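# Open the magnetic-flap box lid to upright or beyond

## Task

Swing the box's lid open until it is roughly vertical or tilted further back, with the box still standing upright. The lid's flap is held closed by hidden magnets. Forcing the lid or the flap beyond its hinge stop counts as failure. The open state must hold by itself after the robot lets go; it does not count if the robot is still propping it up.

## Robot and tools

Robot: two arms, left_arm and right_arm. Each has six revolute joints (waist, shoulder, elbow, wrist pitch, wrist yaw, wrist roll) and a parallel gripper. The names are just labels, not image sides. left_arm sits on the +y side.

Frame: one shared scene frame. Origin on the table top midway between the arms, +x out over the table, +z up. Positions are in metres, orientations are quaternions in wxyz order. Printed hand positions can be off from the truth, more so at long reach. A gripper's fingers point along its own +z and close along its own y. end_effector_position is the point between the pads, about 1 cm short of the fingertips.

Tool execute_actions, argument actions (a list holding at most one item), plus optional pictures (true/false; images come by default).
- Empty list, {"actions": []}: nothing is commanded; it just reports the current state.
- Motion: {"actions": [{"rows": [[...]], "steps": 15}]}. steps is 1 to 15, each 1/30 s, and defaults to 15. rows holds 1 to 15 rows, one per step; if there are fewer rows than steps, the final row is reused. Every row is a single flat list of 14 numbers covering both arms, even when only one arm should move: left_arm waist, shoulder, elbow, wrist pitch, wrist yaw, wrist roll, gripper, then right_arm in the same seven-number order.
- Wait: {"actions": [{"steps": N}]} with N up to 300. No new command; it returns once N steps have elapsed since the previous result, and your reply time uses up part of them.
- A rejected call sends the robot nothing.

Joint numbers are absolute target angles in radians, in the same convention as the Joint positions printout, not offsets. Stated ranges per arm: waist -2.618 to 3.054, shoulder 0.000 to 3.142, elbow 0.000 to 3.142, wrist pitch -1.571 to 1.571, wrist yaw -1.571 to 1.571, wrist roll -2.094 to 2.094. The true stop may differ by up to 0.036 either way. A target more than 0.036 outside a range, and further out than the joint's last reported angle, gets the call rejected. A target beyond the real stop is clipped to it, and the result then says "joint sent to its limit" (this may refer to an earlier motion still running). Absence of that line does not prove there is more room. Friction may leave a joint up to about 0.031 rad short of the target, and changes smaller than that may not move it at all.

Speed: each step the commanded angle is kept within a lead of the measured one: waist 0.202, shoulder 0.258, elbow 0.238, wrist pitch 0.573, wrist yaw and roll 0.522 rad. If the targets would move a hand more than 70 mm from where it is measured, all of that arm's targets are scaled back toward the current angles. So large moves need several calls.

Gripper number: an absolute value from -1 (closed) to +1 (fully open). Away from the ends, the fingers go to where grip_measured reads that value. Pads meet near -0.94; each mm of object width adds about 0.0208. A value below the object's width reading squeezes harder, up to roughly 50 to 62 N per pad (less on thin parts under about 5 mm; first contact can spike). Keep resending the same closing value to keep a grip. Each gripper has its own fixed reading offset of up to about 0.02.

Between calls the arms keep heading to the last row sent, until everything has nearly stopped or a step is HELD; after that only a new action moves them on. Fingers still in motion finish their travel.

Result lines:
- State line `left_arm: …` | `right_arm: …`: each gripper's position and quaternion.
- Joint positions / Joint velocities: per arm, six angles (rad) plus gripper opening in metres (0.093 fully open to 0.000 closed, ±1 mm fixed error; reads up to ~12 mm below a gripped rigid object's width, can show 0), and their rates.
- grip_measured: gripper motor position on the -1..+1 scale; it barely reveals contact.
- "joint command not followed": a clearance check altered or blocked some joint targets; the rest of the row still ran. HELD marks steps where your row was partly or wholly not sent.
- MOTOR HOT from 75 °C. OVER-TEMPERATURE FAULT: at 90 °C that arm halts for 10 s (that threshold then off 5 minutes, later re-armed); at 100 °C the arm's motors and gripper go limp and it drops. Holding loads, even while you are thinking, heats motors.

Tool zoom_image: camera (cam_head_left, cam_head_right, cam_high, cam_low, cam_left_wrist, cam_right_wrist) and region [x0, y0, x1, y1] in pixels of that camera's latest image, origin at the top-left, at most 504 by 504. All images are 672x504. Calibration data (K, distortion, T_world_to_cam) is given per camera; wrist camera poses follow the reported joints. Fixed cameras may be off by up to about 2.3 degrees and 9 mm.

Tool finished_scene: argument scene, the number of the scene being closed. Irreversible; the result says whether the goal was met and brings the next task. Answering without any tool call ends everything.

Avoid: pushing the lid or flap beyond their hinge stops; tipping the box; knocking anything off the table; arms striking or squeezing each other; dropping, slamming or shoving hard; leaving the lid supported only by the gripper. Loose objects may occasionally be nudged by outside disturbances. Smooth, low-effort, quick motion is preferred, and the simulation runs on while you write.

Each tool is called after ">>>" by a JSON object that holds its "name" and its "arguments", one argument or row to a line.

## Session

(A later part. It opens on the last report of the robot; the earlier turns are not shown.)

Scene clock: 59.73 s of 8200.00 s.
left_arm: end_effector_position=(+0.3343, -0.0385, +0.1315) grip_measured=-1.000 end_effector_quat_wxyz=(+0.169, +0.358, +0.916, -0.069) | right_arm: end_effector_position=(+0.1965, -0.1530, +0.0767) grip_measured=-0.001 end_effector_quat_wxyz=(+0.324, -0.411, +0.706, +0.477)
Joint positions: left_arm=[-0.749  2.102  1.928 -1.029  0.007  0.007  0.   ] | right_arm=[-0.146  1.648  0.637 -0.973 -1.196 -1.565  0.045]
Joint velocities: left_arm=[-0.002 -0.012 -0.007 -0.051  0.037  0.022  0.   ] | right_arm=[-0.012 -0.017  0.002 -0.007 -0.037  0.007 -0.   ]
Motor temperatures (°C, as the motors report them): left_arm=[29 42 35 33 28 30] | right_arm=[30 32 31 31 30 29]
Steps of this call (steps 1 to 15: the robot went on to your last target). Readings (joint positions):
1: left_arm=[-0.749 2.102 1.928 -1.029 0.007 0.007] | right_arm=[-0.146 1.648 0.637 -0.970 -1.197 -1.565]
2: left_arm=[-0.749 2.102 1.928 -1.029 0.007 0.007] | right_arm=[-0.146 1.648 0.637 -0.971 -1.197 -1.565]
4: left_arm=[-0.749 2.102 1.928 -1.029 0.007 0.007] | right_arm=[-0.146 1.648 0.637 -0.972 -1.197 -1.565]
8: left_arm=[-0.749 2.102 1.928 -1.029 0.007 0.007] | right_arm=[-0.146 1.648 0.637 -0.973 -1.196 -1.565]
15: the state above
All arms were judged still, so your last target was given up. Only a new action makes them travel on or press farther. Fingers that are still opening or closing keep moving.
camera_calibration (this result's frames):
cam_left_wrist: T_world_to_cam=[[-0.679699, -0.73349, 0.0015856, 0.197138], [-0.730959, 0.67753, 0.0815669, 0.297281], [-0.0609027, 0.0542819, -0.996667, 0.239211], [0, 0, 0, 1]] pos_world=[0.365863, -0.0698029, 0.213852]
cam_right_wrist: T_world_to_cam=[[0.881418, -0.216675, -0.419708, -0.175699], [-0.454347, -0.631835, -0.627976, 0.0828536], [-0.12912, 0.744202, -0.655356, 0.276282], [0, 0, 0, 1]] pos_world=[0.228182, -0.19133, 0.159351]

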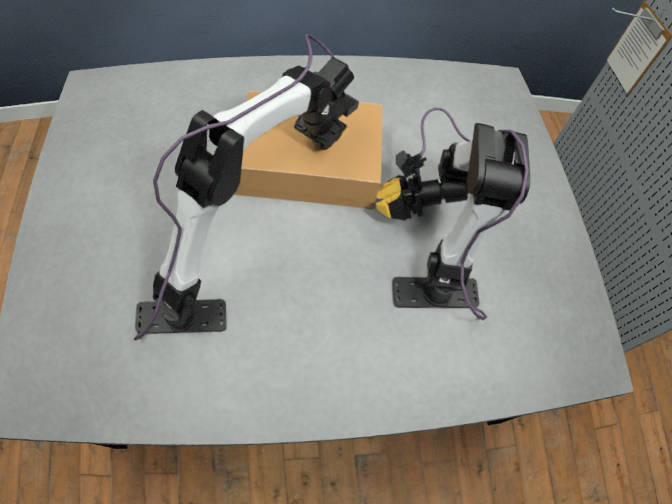

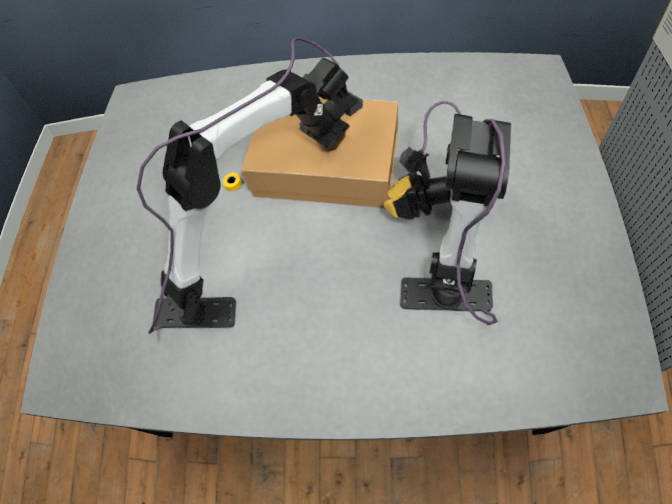

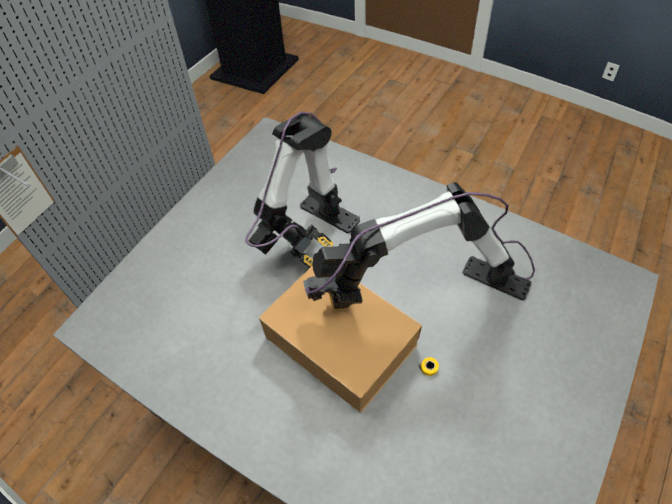

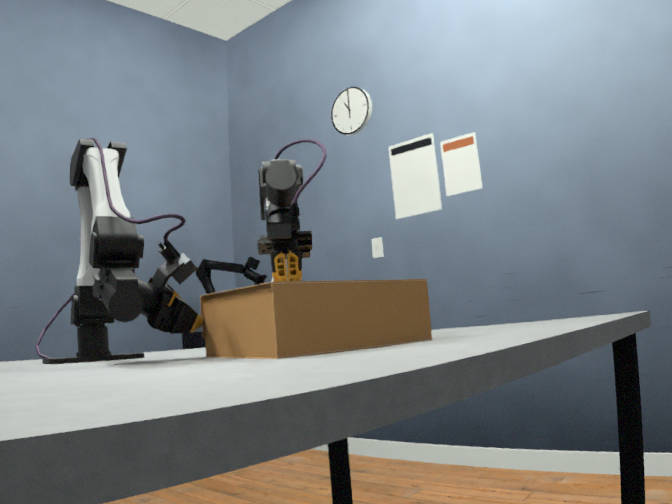

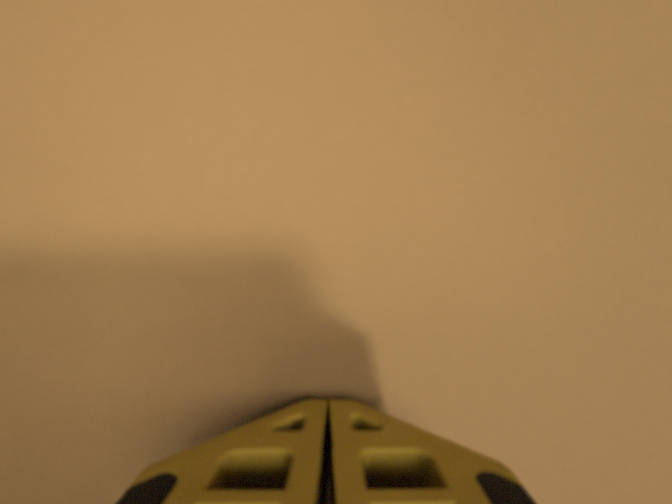

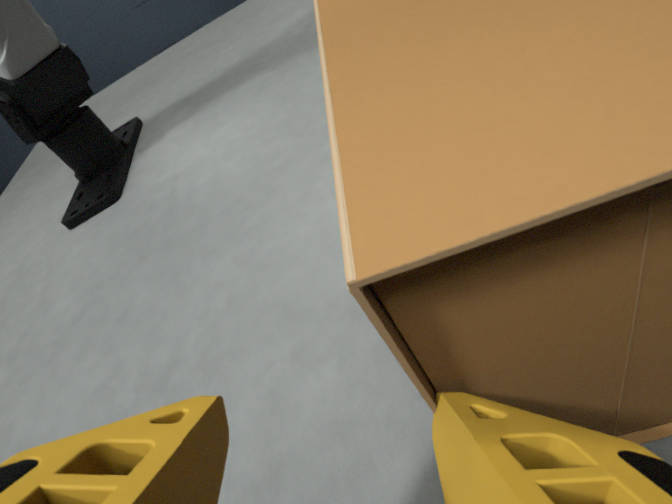

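>>> {"name": "execute_actions", "arguments": {
  "actions": [
    {"rows":[[-0.75,2.0,1.9,-1.05,0,1.5,-1,-0.13,1.65,0.62,-0.97,-1.2,-1.57,0]]}
  ],
  "pictures": false
}}

>>> {"name": "execute_actions", "arguments": {
  "actions": [
    {"rows":[[-0.95,2.0,1.9,-1.05,0,1.5,-1,-0.13,1.65,0.62,-0.97,-1.2,-1.57,0]]}
  ],
  "pictures": false
}}

>>> {"name": "execute_actions", "arguments": {
  "actions": [
    {"rows":[[-0.95,2.24,1.9,-1.05,0,1.5,-1,-0.13,1.65,0.62,-0.97,-1.2,-1.57,0]]}
  ],
  "pictures": false
}}

>>> {"name": "execute_actions", "arguments": {
  "actions": [
    {"rows":[[-0.95,2.24,1.9,-1.05,0,1.5,-1,-0.13,1.65,0.62,-1.35,-1.2,-1.57,0]]}
  ]
}}

Scene clock: 64.07 s of 8200.00 s.
left_arm: end_effector_position=(+0.3271, -0.0324, +0.1766) grip_measured=-1.000 end_effector_quat_wxyz=(+0.216, +0.836, +0.501, +0.061) | right_arm: end_effector_position=(+0.1967, -0.1524, +0.0765) grip_measured=-0.001 end_effector_quat_wxyz=(+0.325, -0.414, +0.705, +0.476)
Joint positions: left_arm=[-0.749  1.993  1.913 -1.038  0.009  1.324  0.   ] | right_arm=[-0.142  1.648  0.637 -0.968 -1.197 -1.565  0.045]
Joint velocities: left_arm=[ 0.007 -0.007 -0.012 -0.022  0.007  1.062  0.   ] | right_arm=[ 0.002 -0.012 -0.007 -0.037 -0.081  0.022  0.001]
Motor temperatures (°C, as the motors report them): left_arm=[29 41 35 33 28 30] | right_arm=[31 32 31 31 30 29]
Steps of this call (steps 1 to 115: nothing new was sent; steps 116 to 130: all 15 steps of this action). Readings (joint positions):
116: left_arm=[-0.749 2.087 1.925 -1.027 0.009 0.086] | right_arm=[-0.146 1.648 0.637 -0.969 -1.196 -1.565]
117: left_arm=[-0.749 2.071 1.916 -1.031 0.009 0.186] | right_arm=[-0.146 1.648 0.637 -0.968 -1.197 -1.565]
119: left_arm=[-0.749 2.036 1.913 -1.038 0.009 0.384] | right_arm=[-0.144 1.648 0.637 -0.968 -1.197 -1.565]
123: left_arm=[-0.749 1.993 1.913 -1.038 0.009 0.780] | right_arm=[-0.142 1.648 0.637 -0.968 -1.197 -1.565]
130: the state above

Scene clock: 64.57 s of 8200.00 s.
left_arm: end_effector_position=(+0.2536, -0.0980, +0.1766) grip_measured=-1.000 end_effector_quat_wxyz=(+0.217, +0.913, +0.340, +0.056) | right_arm: end_effector_position=(+0.1967, -0.1524, +0.0765) grip_measured=-0.001 end_effector_quat_wxyz=(+0.325, -0.414, +0.705, +0.476)
Joint positions: left_arm=[-0.954  1.993  1.913 -1.038  0.008  1.485  0.   ] | right_arm=[-0.142  1.648  0.637 -0.968 -1.197 -1.565  0.045]
Joint velocities: left_arm=[ 0.042 -0.007 -0.037  0.051 -0.007 -0.022  0.   ] | right_arm=[-0.002 -0.012  0.017 -0.022  0.066  0.007  0.001]
Motor temperatures (°C, as the motors report them): left_arm=[29 41 35 33 28 30] | right_arm=[31 32 31 31 30 29]
Steps of this call (steps 1 to 15: all 15 steps of this action). Readings (joint positions):
1: left_arm=[-0.763 1.993 1.913 -1.038 0.001 1.351] | right_arm=[-0.142 1.648 0.637 -0.968 -1.197 -1.565]
2: left_arm=[-0.788 1.993 1.913 -1.038 -0.006 1.373] | right_arm=[-0.142 1.648 0.637 -0.968 -1.197 -1.565]
4: left_arm=[-0.872 1.993 1.913 -1.038 -0.008 1.414] | right_arm=[-0.142 1.648 0.637 -0.968 -1.197 -1.565]
8: left_arm=[-0.981 1.993 1.913 -1.038 0.008 1.461] | right_arm=[-0.142 1.648 0.637 -0.968 -1.197 -1.565]
15: the state above

Scene clock: 65.07 s of 8200.00 s.
left_arm: end_effector_position=(+0.2642, -0.1104, +0.1283) grip_measured=-1.000 end_effector_quat_wxyz=(+0.179, +0.922, +0.341, +0.048) | right_arm: end_effector_position=(+0.1970, -0.1521, +0.0768) grip_measured=-0.001 end_effector_quat_wxyz=(+0.326, -0.414, +0.704, +0.476)
Joint positions: left_arm=[-0.952  2.127  1.952 -1.023  0.004  1.492  0.   ] | right_arm=[-0.141  1.648  0.637 -0.966 -1.199 -1.565  0.045]
Joint velocities: left_arm=[-0.017  0.002 -0.012 -0.007  0.037  0.051  0.   ] | right_arm=[-0.002 -0.017 -0.017 -0.007 -0.051  0.051  0.   ]
Motor temperatures (°C, as the motors report them): left_arm=[29 41 34 33 28 30] | right_arm=[31 32 30 31 30 29]
Steps of this call (steps 1 to 15: all 15 steps of this action). Readings (joint positions):
1: left_arm=[-0.953 2.004 1.916 -1.039 0.008 1.486] | right_arm=[-0.142 1.648 0.637 -0.968 -1.197 -1.565]
2: left_arm=[-0.953 2.024 1.922 -1.036 0.008 1.486] | right_arm=[-0.142 1.648 0.637 -0.968 -1.197 -1.565]
4: left_arm=[-0.953 2.084 1.924 -1.030 0.008 1.486] | right_arm=[-0.142 1.648 0.637 -0.968 -1.197 -1.565]
8: left_arm=[-0.952 2.128 1.949 -1.020 0.005 1.490] | right_arm=[-0.141 1.648 0.637 -0.967 -1.197 -1.565]
15: the state above

Scene clock: 65.57 s of 8200.00 s.
left_arm: end_effector_position=(+0.2644, -0.1107, +0.1284) grip_measured=-1.000 end_effector_quat_wxyz=(+0.179, +0.922, +0.341, +0.049) | right_arm: end_effector_position=(+0.1583, -0.1434, +0.1027) grip_measured=-0.001 end_effector_quat_wxyz=(+0.216, -0.315, +0.730, +0.566)
Joint positions: left_arm=[-0.952  2.127  1.952 -1.022  0.004  1.492  0.   ] | right_arm=[-0.14   1.648  0.637 -1.319 -1.197 -1.566  0.045]
Joint velocities: left_arm=[-0.002 -0.007 -0.002 -0.037 -0.007 -0.007  0.   ] | right_arm=[-0.002  0.012  0.017 -0.081 -0.066  0.007 -0.001]
Motor temperatures (°C, as the motors report them): left_arm=[29 41 34 33 28 30] | right_arm=[31 32 30 31 30 29]
Steps of this call (steps 1 to 15: all 15 steps of this action). Readings (joint positions):
1: left_arm=[-0.952 2.127 1.952 -1.023 0.004 1.492] | right_arm=[-0.141 1.648 0.637 -1.001 -1.199 -1.566]
2: left_arm=[-0.952 2.127 1.952 -1.023 0.004 1.492] | right_arm=[-0.141 1.648 0.637 -1.063 -1.197 -1.566]
4: left_arm=[-0.952 2.127 1.952 -1.022 0.004 1.492] | right_arm=[-0.140 1.648 0.637 -1.166 -1.196 -1.566]
8: left_arm=[-0.952 2.127 1.952 -1.022 0.004 1.492] | right_arm=[-0.140 1.648 0.637 -1.268 -1.197 -1.566]
15: the state above
camera_calibration (this result's frames):
cam_left_wrist: T_world_to_cam=[[-0.608359, 0.704351, -0.365772, 0.284168], [0.595979, 0.709775, 0.375538, -0.0897439], [0.524126, 0.0104695, -0.851576, 0.0575992], [0, 0, 0, 1]] pos_world=[0.196172, -0.137059, 0.186693]
cam_right_wrist: T_world_to_cam=[[0.692541, -0.168968, -0.701311, -0.0633852], [-0.640578, -0.591111, -0.490151, 0.108994], [-0.331733, 0.788694, -0.517605, 0.305563], [0, 0, 0, 1]] pos_world=[0.215081, -0.187278, 0.167131]

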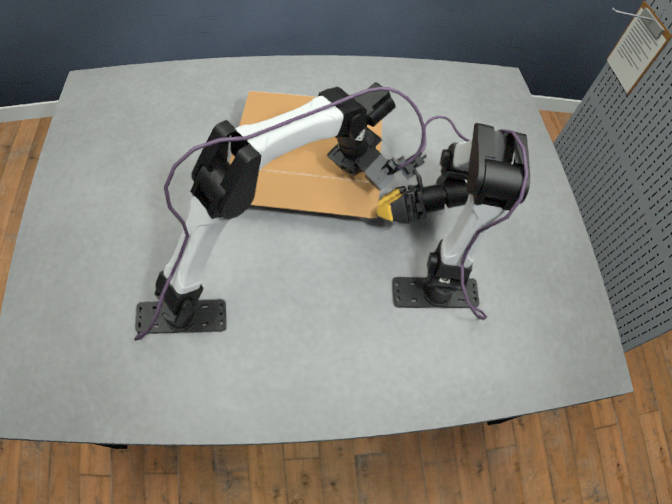

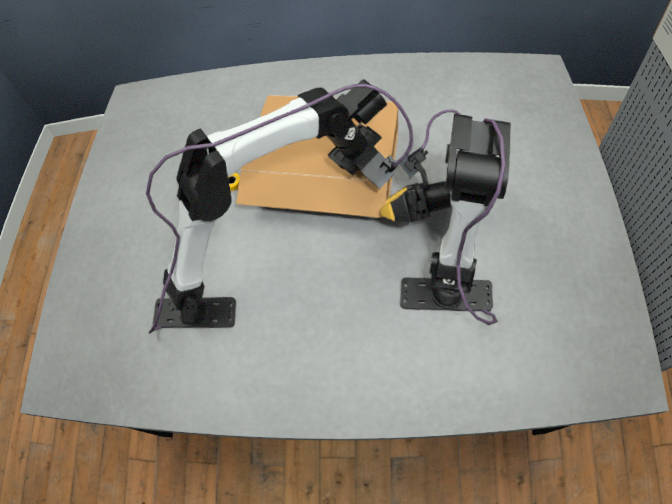

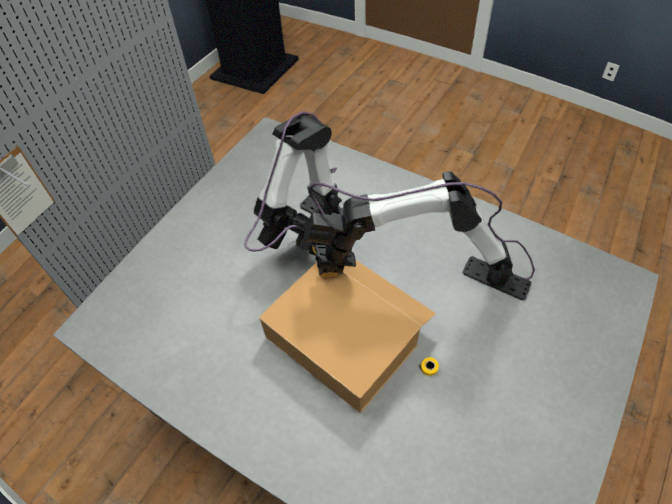

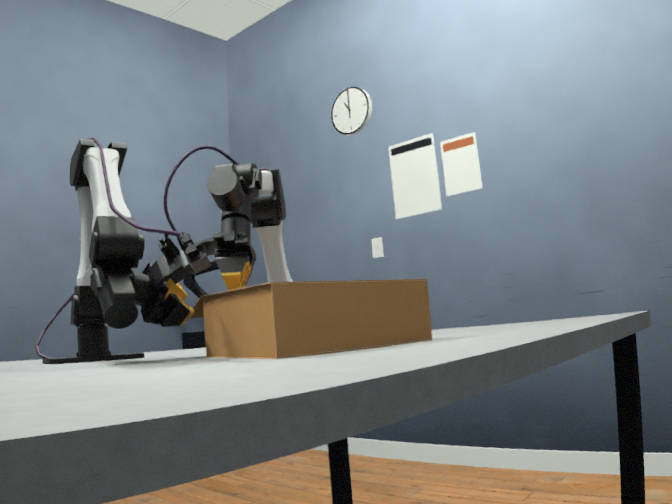

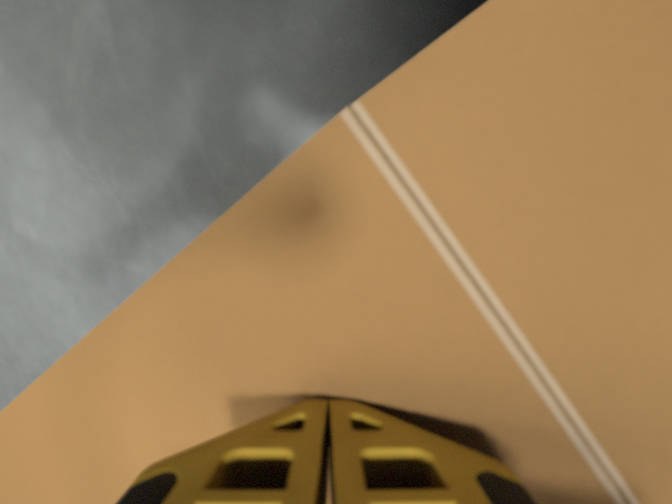

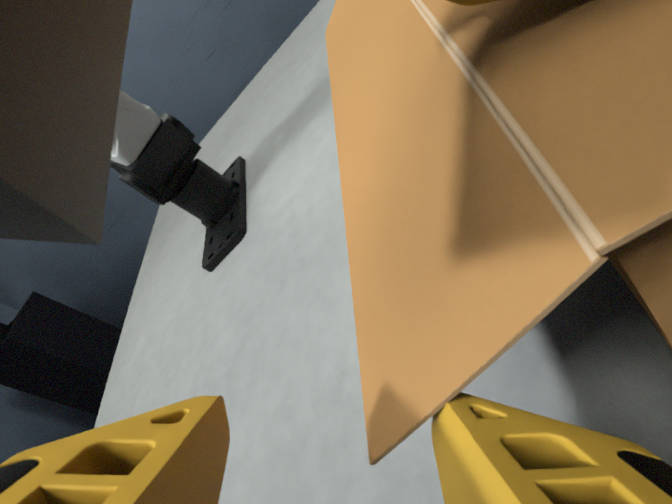

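>>> {"name": "execute_actions", "arguments": {
  "actions": [
    {"rows":[[-0.95,1.8,1.9,-1.05,0,1.5,-1,0.05,1.65,0.62,-1.3,-1.2,-1.57,0]]}
  ],
  "pictures": false
}}

>>> {"name": "execute_actions", "arguments": {
  "actions": [
    {"rows":[[0.5,1.6,1.9,-1.05,0,1.5,-1,0.05,1.45,0.75,-1.3,-1.2,-1.57,0]]}
  ],
  "pictures": false
}}

>>> {"name": "execute_actions", "arguments": {
  "actions": [
    {"steps":25}
  ]
}}

Scene clock: 69.03 s of 8200.00 s.
left_arm: end_effector_position=(+0.2411, -0.0788, +0.2799) grip_measured=-1.000 end_effector_quat_wxyz=(+0.324, +0.883, +0.326, +0.090) | right_arm: end_effector_position=(+0.1332, -0.1163, +0.1025) grip_measured=+0.000 end_effector_quat_wxyz=(+0.165, -0.381, +0.698, +0.583)
Joint positions: left_arm=[-0.952  1.773  1.92  -1.031  0.004  1.492  0.   ] | right_arm=[ 0.044  1.648  0.637 -1.316 -1.198 -1.566  0.045]
Joint velocities: left_arm=[-0.002  0.129  0.007  0.051  0.007 -0.007  0.   ] | right_arm=[-0.012 -0.007  0.002 -0.007 -0.022 -0.007 -0.001]
Motor temperatures (°C, as the motors report them): left_arm=[29 40 34 33 28 30] | right_arm=[31 32 30 31 30 29]
Steps of this call (steps 1 to 30: the robot went on to your last target; steps 31 to 89: nothing new was sent; steps 90 to 104: all 15 steps of this action). Readings (joint positions):
90: left_arm=[-0.952 2.102 1.944 -1.017 0.004 1.492] | right_arm=[-0.114 1.648 0.637 -1.326 -1.197 -1.566]
91: left_arm=[-0.952 2.071 1.925 -1.021 0.004 1.492] | right_arm=[-0.056 1.648 0.637 -1.317 -1.198 -1.566]
93: left_arm=[-0.952 1.988 1.909 -1.034 0.004 1.492] | right_arm=[0.026 1.648 0.637 -1.316 -1.198 -1.566]
97: left_arm=[-0.952 1.807 1.911 -1.033 0.004 1.492] | right_arm=[0.044 1.648 0.637 -1.316 -1.198 -1.566]
104: the state above

Scene clock: 69.53 s of 8200.00 s.
left_arm: end_effector_position=(+0.3944, +0.2484, +0.3451) grip_measured=-1.000 end_effector_quat_wxyz=(+0.315, +0.654, +0.637, +0.259) | right_arm: end_effector_position=(+0.1587, -0.1176, +0.1388) grip_measured=+0.000 end_effector_quat_wxyz=(+0.264, -0.467, +0.669, +0.514)
Joint positions: left_arm=[-0.115  1.607  1.906 -1.029  0.007  1.492  0.   ] | right_arm=[ 0.044  1.453  0.742 -1.313 -1.192 -1.566  0.045]
Joint velocities: left_arm=[ 1.937 -0.012  0.027  0.037 -0.037 -0.095  0.   ] | right_arm=[-0.007 -0.007  0.002 -0.007 -0.022  0.051  0.   ]
Motor temperatures (°C, as the motors report them): left_arm=[29 40 34 33 28 30] | right_arm=[31 32 30 31 30 29]
Steps of this call (steps 1 to 15: all 15 steps of this action). Readings (joint positions):
1: left_arm=[-0.940 1.767 1.917 -1.031 0.011 1.492] | right_arm=[0.044 1.628 0.646 -1.315 -1.191 -1.566]
2: left_arm=[-0.914 1.754 1.909 -1.033 0.016 1.492] | right_arm=[0.044 1.582 0.667 -1.315 -1.184 -1.566]
4: left_arm=[-0.828 1.713 1.906 -1.037 0.016 1.492] | right_arm=[0.044 1.492 0.718 -1.313 -1.186 -1.566]
8: left_arm=[-0.595 1.628 1.906 -1.033 0.014 1.492] | right_arm=[0.044 1.453 0.742 -1.313 -1.193 -1.566]
15: the state above

Scene clock: 70.37 s of 8200.00 s.
left_arm: end_effector_position=(+0.3396, +0.5062, +0.3451) grip_measured=-1.000 end_effector_quat_wxyz=(+0.215, +0.425, +0.808, +0.347) | right_arm: end_effector_position=(+0.1587, -0.1176, +0.1388) grip_measured=+0.000 end_effector_quat_wxyz=(+0.264, -0.467, +0.669, +0.514)
Joint positions: left_arm=[ 0.507  1.607  1.906 -1.03  -0.008  1.492  0.   ] | right_arm=[ 0.044  1.453  0.742 -1.313 -1.192 -1.566  0.045]
Joint velocities: left_arm=[-0.007 -0.007  0.017  0.007 -0.051  0.037  0.   ] | right_arm=[ 0.002  0.007 -0.012 -0.037  0.007 -0.007 -0.   ]
Motor temperatures (°C, as the motors report them): left_arm=[29 40 34 33 28 30] | right_arm=[31 32 30 31 30 29]
Steps of this call (steps 1 to 25: the robot went on to your last target). Readings (joint positions):
1: left_arm=[-0.046 1.607 1.906 -1.029 0.007 1.492] | right_arm=[0.044 1.453 0.742 -1.313 -1.192 -1.566]
2: left_arm=[0.023 1.607 1.906 -1.029 0.006 1.492] | right_arm=[0.044 1.453 0.742 -1.313 -1.192 -1.566]
4: left_arm=[0.162 1.607 1.906 -1.029 0.005 1.492] | right_arm=[0.044 1.453 0.742 -1.313 -1.192 -1.566]
8: left_arm=[0.433 1.607 1.906 -1.029 0.000 1.492] | right_arm=[0.044 1.453 0.742 -1.313 -1.192 -1.566]
25: the state above
camera_calibration (this result's frames):
cam_left_wrist: T_world_to_cam=[[-0.538353, -0.395191, -0.744312, 0.63812], [-0.76977, 0.590063, 0.243473, -0.0837466], [0.342973, 0.704024, -0.621868, -0.172635], [0, 0, 0, 1]] pos_world=[0.338277, 0.423134, 0.387994]
cam_right_wrist: T_world_to_cam=[[0.889452, -0.0463281, -0.454674, -0.0850159], [-0.350409, -0.707814, -0.613362, 0.0995198], [-0.293409, 0.704878, -0.6458, 0.305895], [0, 0, 0, 1]] pos_world=[0.200242, -0.149116, 0.219934]

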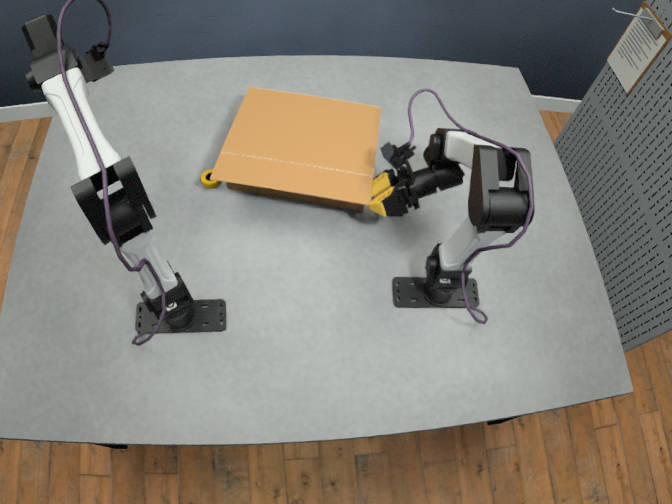

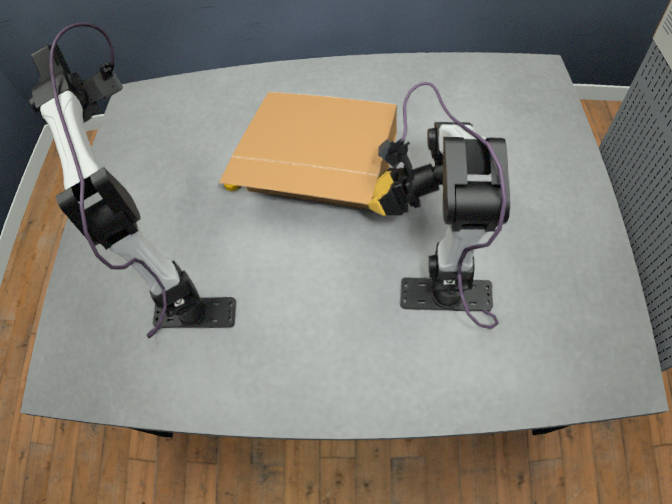

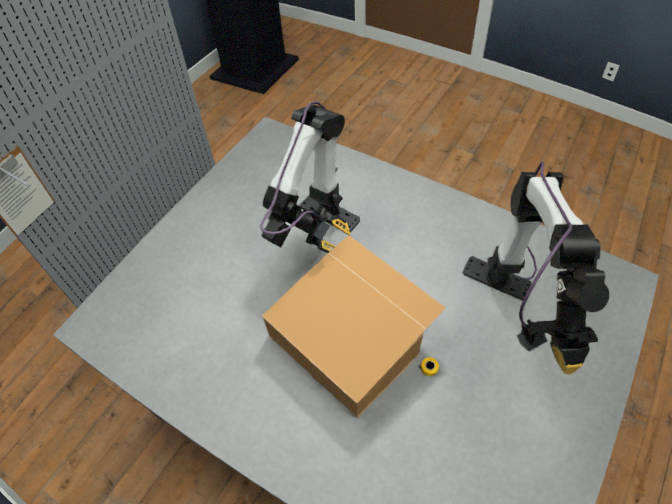

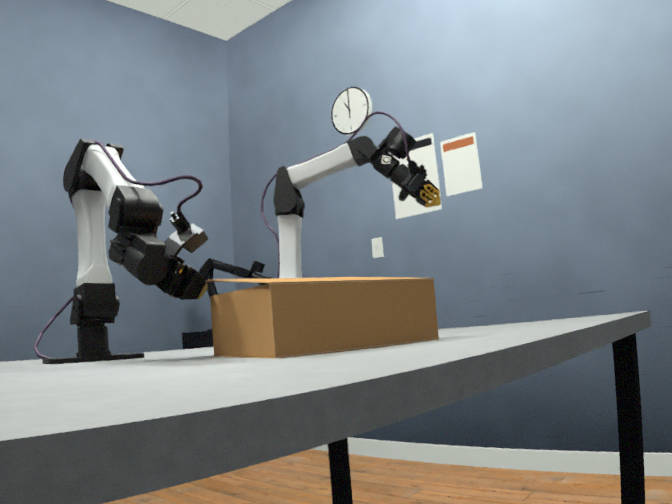

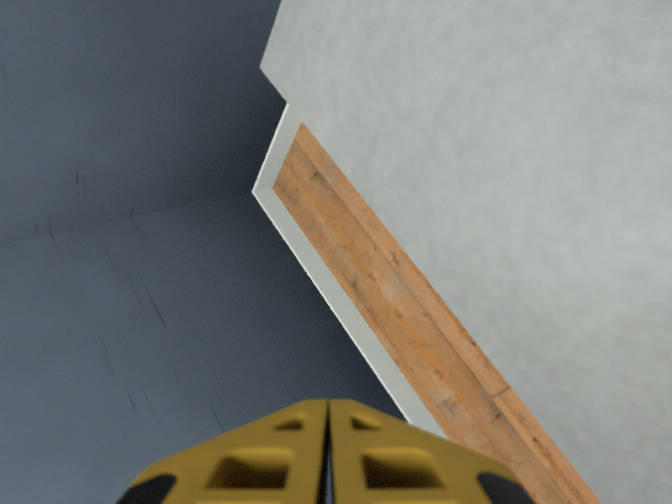

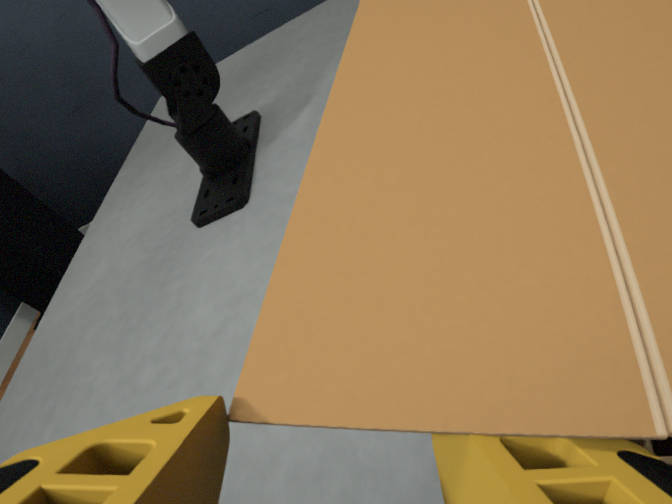

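Lid is lifting. Move forward-up under the lid.

>>> {"name": "execute_actions", "arguments": {
  "actions": [
    {"rows":[[0.5,1.6,1.9,-1.05,0,1.5,-1,0.05,1.45,1.15,-1.3,-1.35,-1.57,0]]}
  ],
  "pictures": false
}}

>>> {"name": "execute_actions", "arguments": {
  "actions": [
    {"steps":15}
  ]
}}

Scene clock: 72.97 s of 8200.00 s.
left_arm: end_effector_position=(+0.3396, +0.5062, +0.3451) grip_measured=-1.000 end_effector_quat_wxyz=(+0.215, +0.425, +0.808, +0.347) | right_arm: end_effector_position=(+0.2418, -0.1129, +0.2473) grip_measured=+0.000 end_effector_quat_wxyz=(-0.438, +0.537, -0.571, -0.440)
Joint positions: left_arm=[ 0.507  1.607  1.906 -1.03  -0.008  1.492  0.   ] | right_arm=[ 0.045  1.451  1.148 -1.294 -1.34  -1.565  0.045]
Joint velocities: left_arm=[ 0.002 -0.007  0.022 -0.007 -0.022  0.037  0.   ] | right_arm=[-0.002 -0.017 -0.022  0.022 -0.066  0.037  0.   ]
Motor temperatures (°C, as the motors report them): left_arm=[29 40 34 33 28 30] | right_arm=[31 32 31 31 30 29]
Steps of this call (steps 1 to 15: the robot went on to your last target; steps 16 to 63: nothing new was sent; steps 64 to 78: all 15 steps of this action). Readings (joint positions):
64: left_arm=[0.507 1.607 1.906 -1.030 -0.008 1.492] | right_arm=[0.044 1.455 0.767 -1.327 -1.195 -1.565]
65: left_arm=[0.507 1.607 1.906 -1.030 -0.008 1.492] | right_arm=[0.045 1.457 0.821 -1.342 -1.202 -1.565]
67: left_arm=[0.507 1.607 1.906 -1.030 -0.008 1.492] | right_arm=[0.045 1.457 0.961 -1.336 -1.237 -1.565]
71: left_arm=[0.507 1.607 1.906 -1.030 -0.008 1.492] | right_arm=[0.045 1.452 1.143 -1.295 -1.312 -1.565]
78: the state above

Scene clock: 73.47 s of 8200.00 s.
left_arm: end_effector_position=(+0.3396, +0.5062, +0.3451) grip_measured=-1.000 end_effector_quat_wxyz=(+0.215, +0.425, +0.808, +0.347) | right_arm: end_effector_position=(+0.2418, -0.1127, +0.2481) grip_measured=+0.000 end_effector_quat_wxyz=(-0.440, +0.535, -0.570, -0.442)
Joint positions: left_arm=[ 0.507  1.607  1.906 -1.03  -0.008  1.492  0.   ] | right_arm=[ 0.045  1.451  1.148 -1.294 -1.346 -1.565  0.045]
Joint velocities: left_arm=[-0.002  0.007 -0.002  0.007 -0.037 -0.051  0.   ] | right_arm=[-0.017  0.022 -0.012  0.007  0.022  0.022 -0.001]
Motor temperatures (°C, as the motors report them): left_arm=[29 40 34 33 28 30] | right_arm=[31 32 31 31 30 29]
Steps of this call (steps 1 to 15: the robot went on to your last target). Readings (joint positions):
1: left_arm=[0.507 1.607 1.906 -1.030 -0.008 1.492] | right_arm=[0.045 1.451 1.148 -1.294 -1.342 -1.565]
2: left_arm=[0.507 1.607 1.906 -1.030 -0.008 1.492] | right_arm=[0.045 1.451 1.148 -1.294 -1.342 -1.565]
4: left_arm=[0.507 1.607 1.906 -1.030 -0.008 1.492] | right_arm=[0.045 1.451 1.148 -1.294 -1.344 -1.565]
8: left_arm=[0.507 1.607 1.906 -1.030 -0.008 1.492] | right_arm=[0.045 1.451 1.148 -1.294 -1.345 -1.565]
15: the state above
All arms were judged still, so your last target was given up. Only a new action makes them travel on or press farther. Fingers that are still opening or closing keep moving.
camera_calibration (this result's frames):
cam_left_wrist: T_world_to_cam=[[-0.538353, -0.395191, -0.744312, 0.63812], [-0.76977, 0.590063, 0.243473, -0.0837466], [0.342973, 0.704024, -0.621868, -0.172635], [0, 0, 0, 1]] pos_world=[0.338277, 0.423134, 0.387994]
cam_right_wrist: T_world_to_cam=[[0.99779, -0.0458482, -0.0480959, -0.236041], [-0.0660383, -0.60402, -0.794229, 0.187026], [0.00736309, 0.79565, -0.605712, 0.324964], [0, 0, 0, 1]] pos_world=[0.245478, -0.156412, 0.334024]

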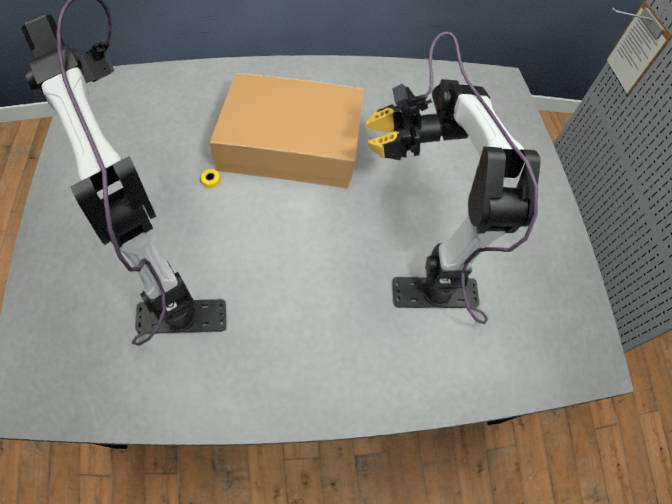

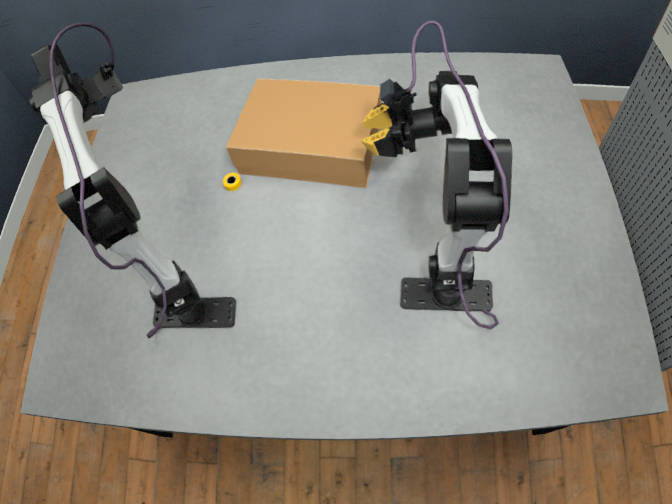

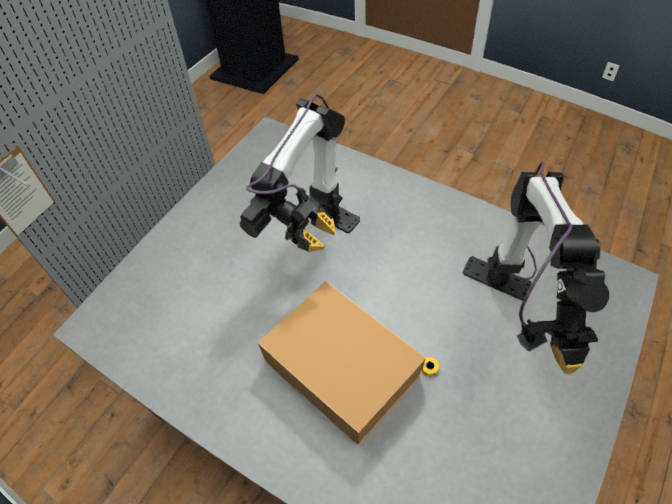

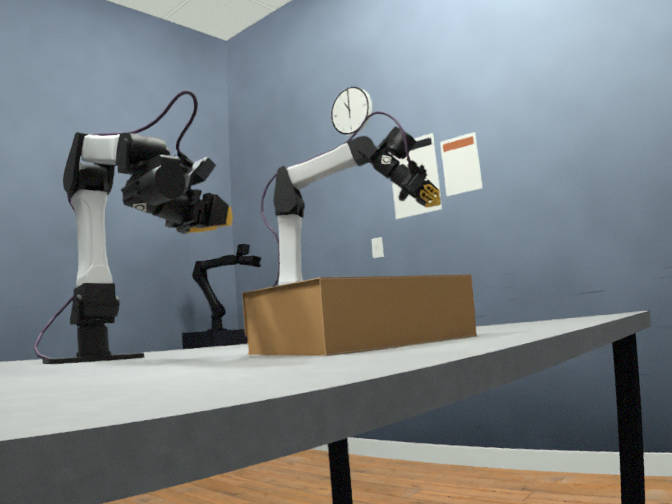

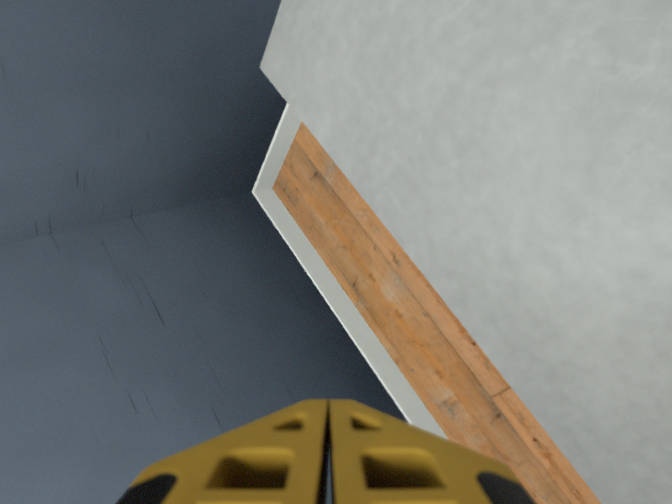

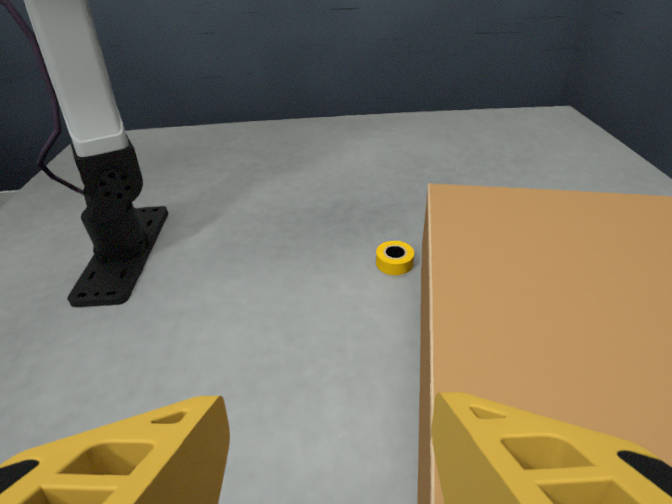

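>>> {"name": "execute_actions", "arguments": {
  "actions": [
    {"rows":[[-0.78,1.95,1.9,-1.05,0,-1.5,-1,-0.15,1.45,1.15,-0.62,-1.2,-1.57,0]]}
  ],
  "pictures": false
}}

>>> {"name": "execute_actions", "arguments": {
  "actions": [
    {"rows":[[-0.78,1.95,1.9,-1.05,0,-1.5,-1,-0.05,1.85,0.9,-0.62,-1.2,-1.57,0]]}
  ],
  "pictures": false
}}

>>> {"name": "execute_actions", "arguments": {
  "actions": [
    {"steps":30}
  ],
  "pictures": false
}}

>>> {"name": "execute_actions", "arguments": {
  "actions": [
    {"rows":[[-0.78,2.24,1.9,-1.05,0,-1.5,-1,-0.05,1.85,0.9,-0.62,-1.2,-1.57,0]]}
  ]
}}

Scene clock: 78.77 s of 8200.00 s.
left_arm: end_effector_position=(+0.4539, +0.2774, +0.2015) grip_measured=-1.000 end_effector_quat_wxyz=(+0.245, +0.305, +0.917, +0.079) | right_arm: end_effector_position=(+0.3433, -0.1876, +0.2516) grip_measured=+0.000 end_effector_quat_wxyz=(-0.581, +0.620, -0.508, -0.144)
Joint positions: left_arm=[-0.05   1.946  1.916 -1.02  -0.013  0.609  0.   ] | right_arm=[-0.152  1.45   1.148 -0.653 -1.216 -1.565  0.045]
Joint velocities: left_arm=[-1.492  0.076  0.002 -0.051  0.051 -2.19   0.   ] | right_arm=[-0.012  0.007 -0.012  0.183  0.051 -0.022 -0.   ]
Motor temperatures (°C, as the motors report them): left_arm=[29 40 35 34 28 30] | right_arm=[31 32 31 31 30 29]
Steps of this call (steps 1 to 144: nothing new was sent; steps 145 to 159: all 15 steps of this action). Readings (joint positions):
145: left_arm=[0.496 1.616 1.908 -1.031 -0.013 1.453] | right_arm=[0.030 1.450 1.148 -1.251 -1.334 -1.565]
146: left_arm=[0.474 1.632 1.914 -1.028 -0.015 1.405] | right_arm=[-0.008 1.450 1.148 -1.169 -1.316 -1.565]
148: left_arm=[0.412 1.683 1.916 -1.021 -0.015 1.310] | right_arm=[-0.093 1.450 1.148 -0.991 -1.279 -1.565]
152: left_arm=[0.279 1.816 1.916 -1.020 -0.014 1.105] | right_arm=[-0.152 1.450 1.148 -0.764 -1.234 -1.565]
159: the state above

Scene clock: 79.27 s of 8200.00 s.
left_arm: end_effector_position=(+0.3053, -0.0556, +0.2007) grip_measured=-1.000 end_effector_quat_wxyz=(+0.190, +0.084, +0.963, -0.172) | right_arm: end_effector_position=(+0.3020, -0.1523, +0.0658) grip_measured=+0.000 end_effector_quat_wxyz=(-0.421, +0.538, -0.627, -0.375)
Joint positions: left_arm=[-0.814  1.947  1.916 -1.022  0.011 -0.631  0.   ] | right_arm=[-0.058  1.86   0.904 -0.626 -1.199 -1.565  0.045]
Joint velocities: left_arm=[-0.31   0.002 -0.022 -0.051  0.066 -2.835  0.   ] | right_arm=[-0.017 -0.002 -0.027  0.066 -0.066  0.051  0.   ]
Motor temperatures (°C, as the motors report them): left_arm=[29 40 35 34 28 30] | right_arm=[31 32 31 31 30 29]
Steps of this call (steps 1 to 15: all 15 steps of this action). Readings (joint positions):
1: left_arm=[-0.105 1.947 1.916 -1.020 -0.013 0.534] | right_arm=[-0.148 1.457 1.138 -0.639 -1.219 -1.565]
2: left_arm=[-0.161 1.947 1.916 -1.020 -0.012 0.458] | right_arm=[-0.138 1.469 1.121 -0.626 -1.221 -1.565]
4: left_arm=[-0.273 1.947 1.916 -1.020 -0.010 0.306] | right_arm=[-0.115 1.522 1.073 -0.618 -1.222 -1.565]
8: left_arm=[-0.500 1.947 1.916 -1.020 -0.008 0.003] | right_arm=[-0.080 1.701 0.988 -0.616 -1.220 -1.565]
15: the state above

Scene clock: 80.27 s of 8200.00 s.
left_arm: end_effector_position=(+0.3159, -0.0423, +0.1996) grip_measured=-1.000 end_effector_quat_wxyz=(+0.105, -0.341, +0.906, -0.228) | right_arm: end_effector_position=(+0.3023, -0.1523, +0.0659) grip_measured=+0.000 end_effector_quat_wxyz=(-0.422, +0.538, -0.626, -0.374)
Joint positions: left_arm=[-0.781  1.947  1.916 -1.032  0.005 -1.49   0.   ] | right_arm=[-0.058  1.86   0.904 -0.624 -1.199 -1.565  0.045]
Joint velocities: left_arm=[ 0.002  0.007  0.002 -0.007 -0.037  0.007  0.   ] | right_arm=[ 0.002 -0.007  0.017 -0.037  0.007 -0.081  0.   ]
Motor temperatures (°C, as the motors report them): left_arm=[29 40 35 34 28 30] | right_arm=[31 32 31 31 30 29]
Steps of this call (steps 1 to 30: the robot went on to your last target). Readings (joint positions):
1: left_arm=[-0.818 1.947 1.916 -1.023 0.013 -0.729] | right_arm=[-0.058 1.860 0.904 -0.625 -1.199 -1.565]
2: left_arm=[-0.815 1.947 1.916 -1.025 0.013 -0.828] | right_arm=[-0.058 1.860 0.904 -0.625 -1.199 -1.565]
4: left_arm=[-0.799 1.947 1.916 -1.027 0.011 -1.026] | right_arm=[-0.058 1.860 0.904 -0.624 -1.199 -1.565]
8: left_arm=[-0.782 1.947 1.916 -1.030 0.006 -1.302] | right_arm=[-0.058 1.860 0.904 -0.624 -1.199 -1.565]
30: the state above

Scene clock: 80.77 s of 8200.00 s.
left_arm: end_effector_position=(+0.3309, -0.0567, +0.1288) grip_measured=-1.000 end_effector_quat_wxyz=(+0.079, -0.347, +0.918, -0.174) | right_arm: end_effector_position=(+0.3023, -0.1523, +0.0659) grip_measured=+0.000 end_effector_quat_wxyz=(-0.422, +0.538, -0.626, -0.374)
Joint positions: left_arm=[-0.781  2.13   1.954 -1.011  0.005 -1.493  0.   ] | right_arm=[-0.058  1.86   0.904 -0.624 -1.199 -1.565  0.045]
Joint velocities: left_arm=[ 0.007 -0.002  0.002 -0.066 -0.007 -0.066  0.   ] | right_arm=[ 0.002  0.017  0.012 -0.095 -0.022  0.022  0.   ]
Motor temperatures (°C, as the motors report them): left_arm=[29 40 35 34 28 30] | right_arm=[31 32 31 31 30 29]
Steps of this call (steps 1 to 15: all 15 steps of this action). Readings (joint positions):
1: left_arm=[-0.781 1.959 1.919 -1.033 0.005 -1.490] | right_arm=[-0.058 1.860 0.904 -0.624 -1.199 -1.565]
2: left_arm=[-0.781 1.977 1.925 -1.030 0.005 -1.490] | right_arm=[-0.058 1.860 0.904 -0.624 -1.199 -1.565]
4: left_arm=[-0.781 2.037 1.927 -1.024 0.005 -1.490] | right_arm=[-0.058 1.860 0.904 -0.624 -1.199 -1.565]
8: left_arm=[-0.781 2.118 1.952 -1.018 0.006 -1.492] | right_arm=[-0.058 1.860 0.904 -0.624 -1.199 -1.565]
15: the state above
camera_calibration (this result's frames):
cam_left_wrist: T_world_to_cam=[[0.608714, -0.700778, 0.371993, -0.290634], [-0.788673, -0.483409, 0.379884, 0.222197], [-0.0863893, -0.524621, -0.846941, 0.193565], [0, 0, 0, 1]] pos_world=[0.368876, 0.00529028, 0.187643]
cam_right_wrist: T_world_to_cam=[[0.988017, -0.151627, -0.0288346, -0.321416], [-0.128493, -0.704551, -0.697923, 0.0195984], [0.0855084, 0.693265, -0.715592, 0.213694], [0, 0, 0, 1]] pos_world=[0.301811, -0.183074, 0.157328]

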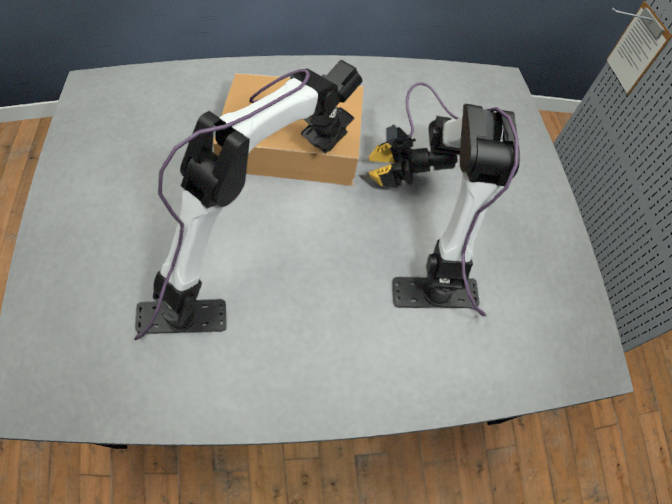

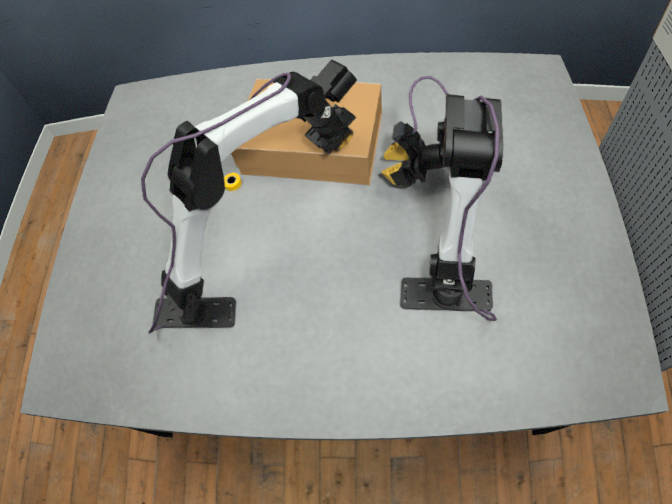

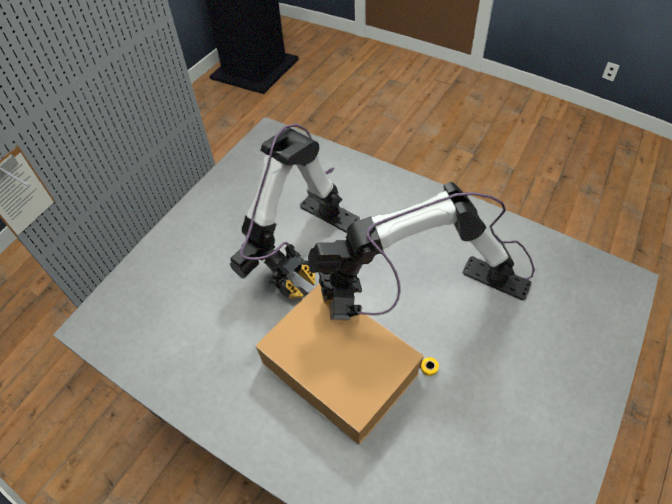

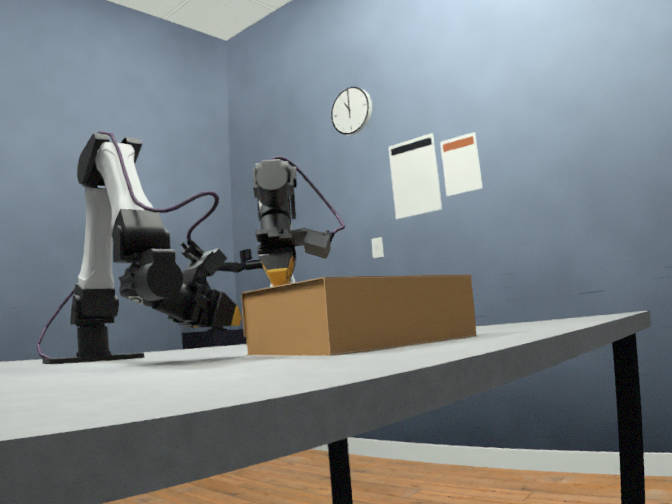

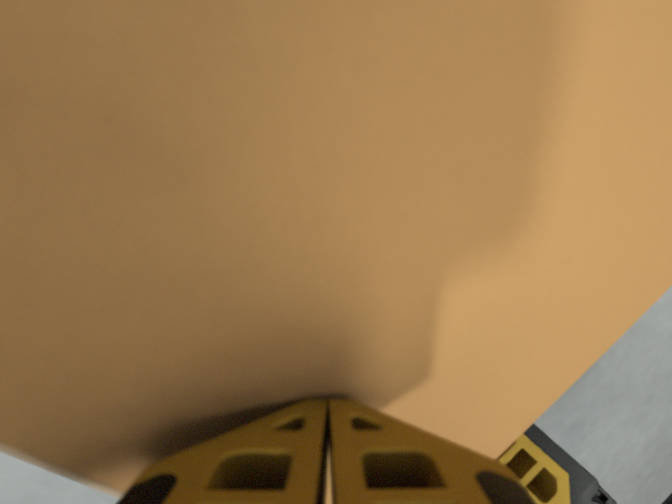

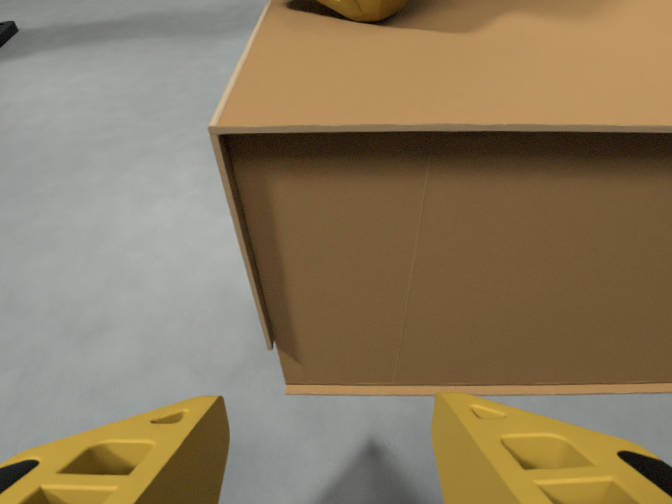

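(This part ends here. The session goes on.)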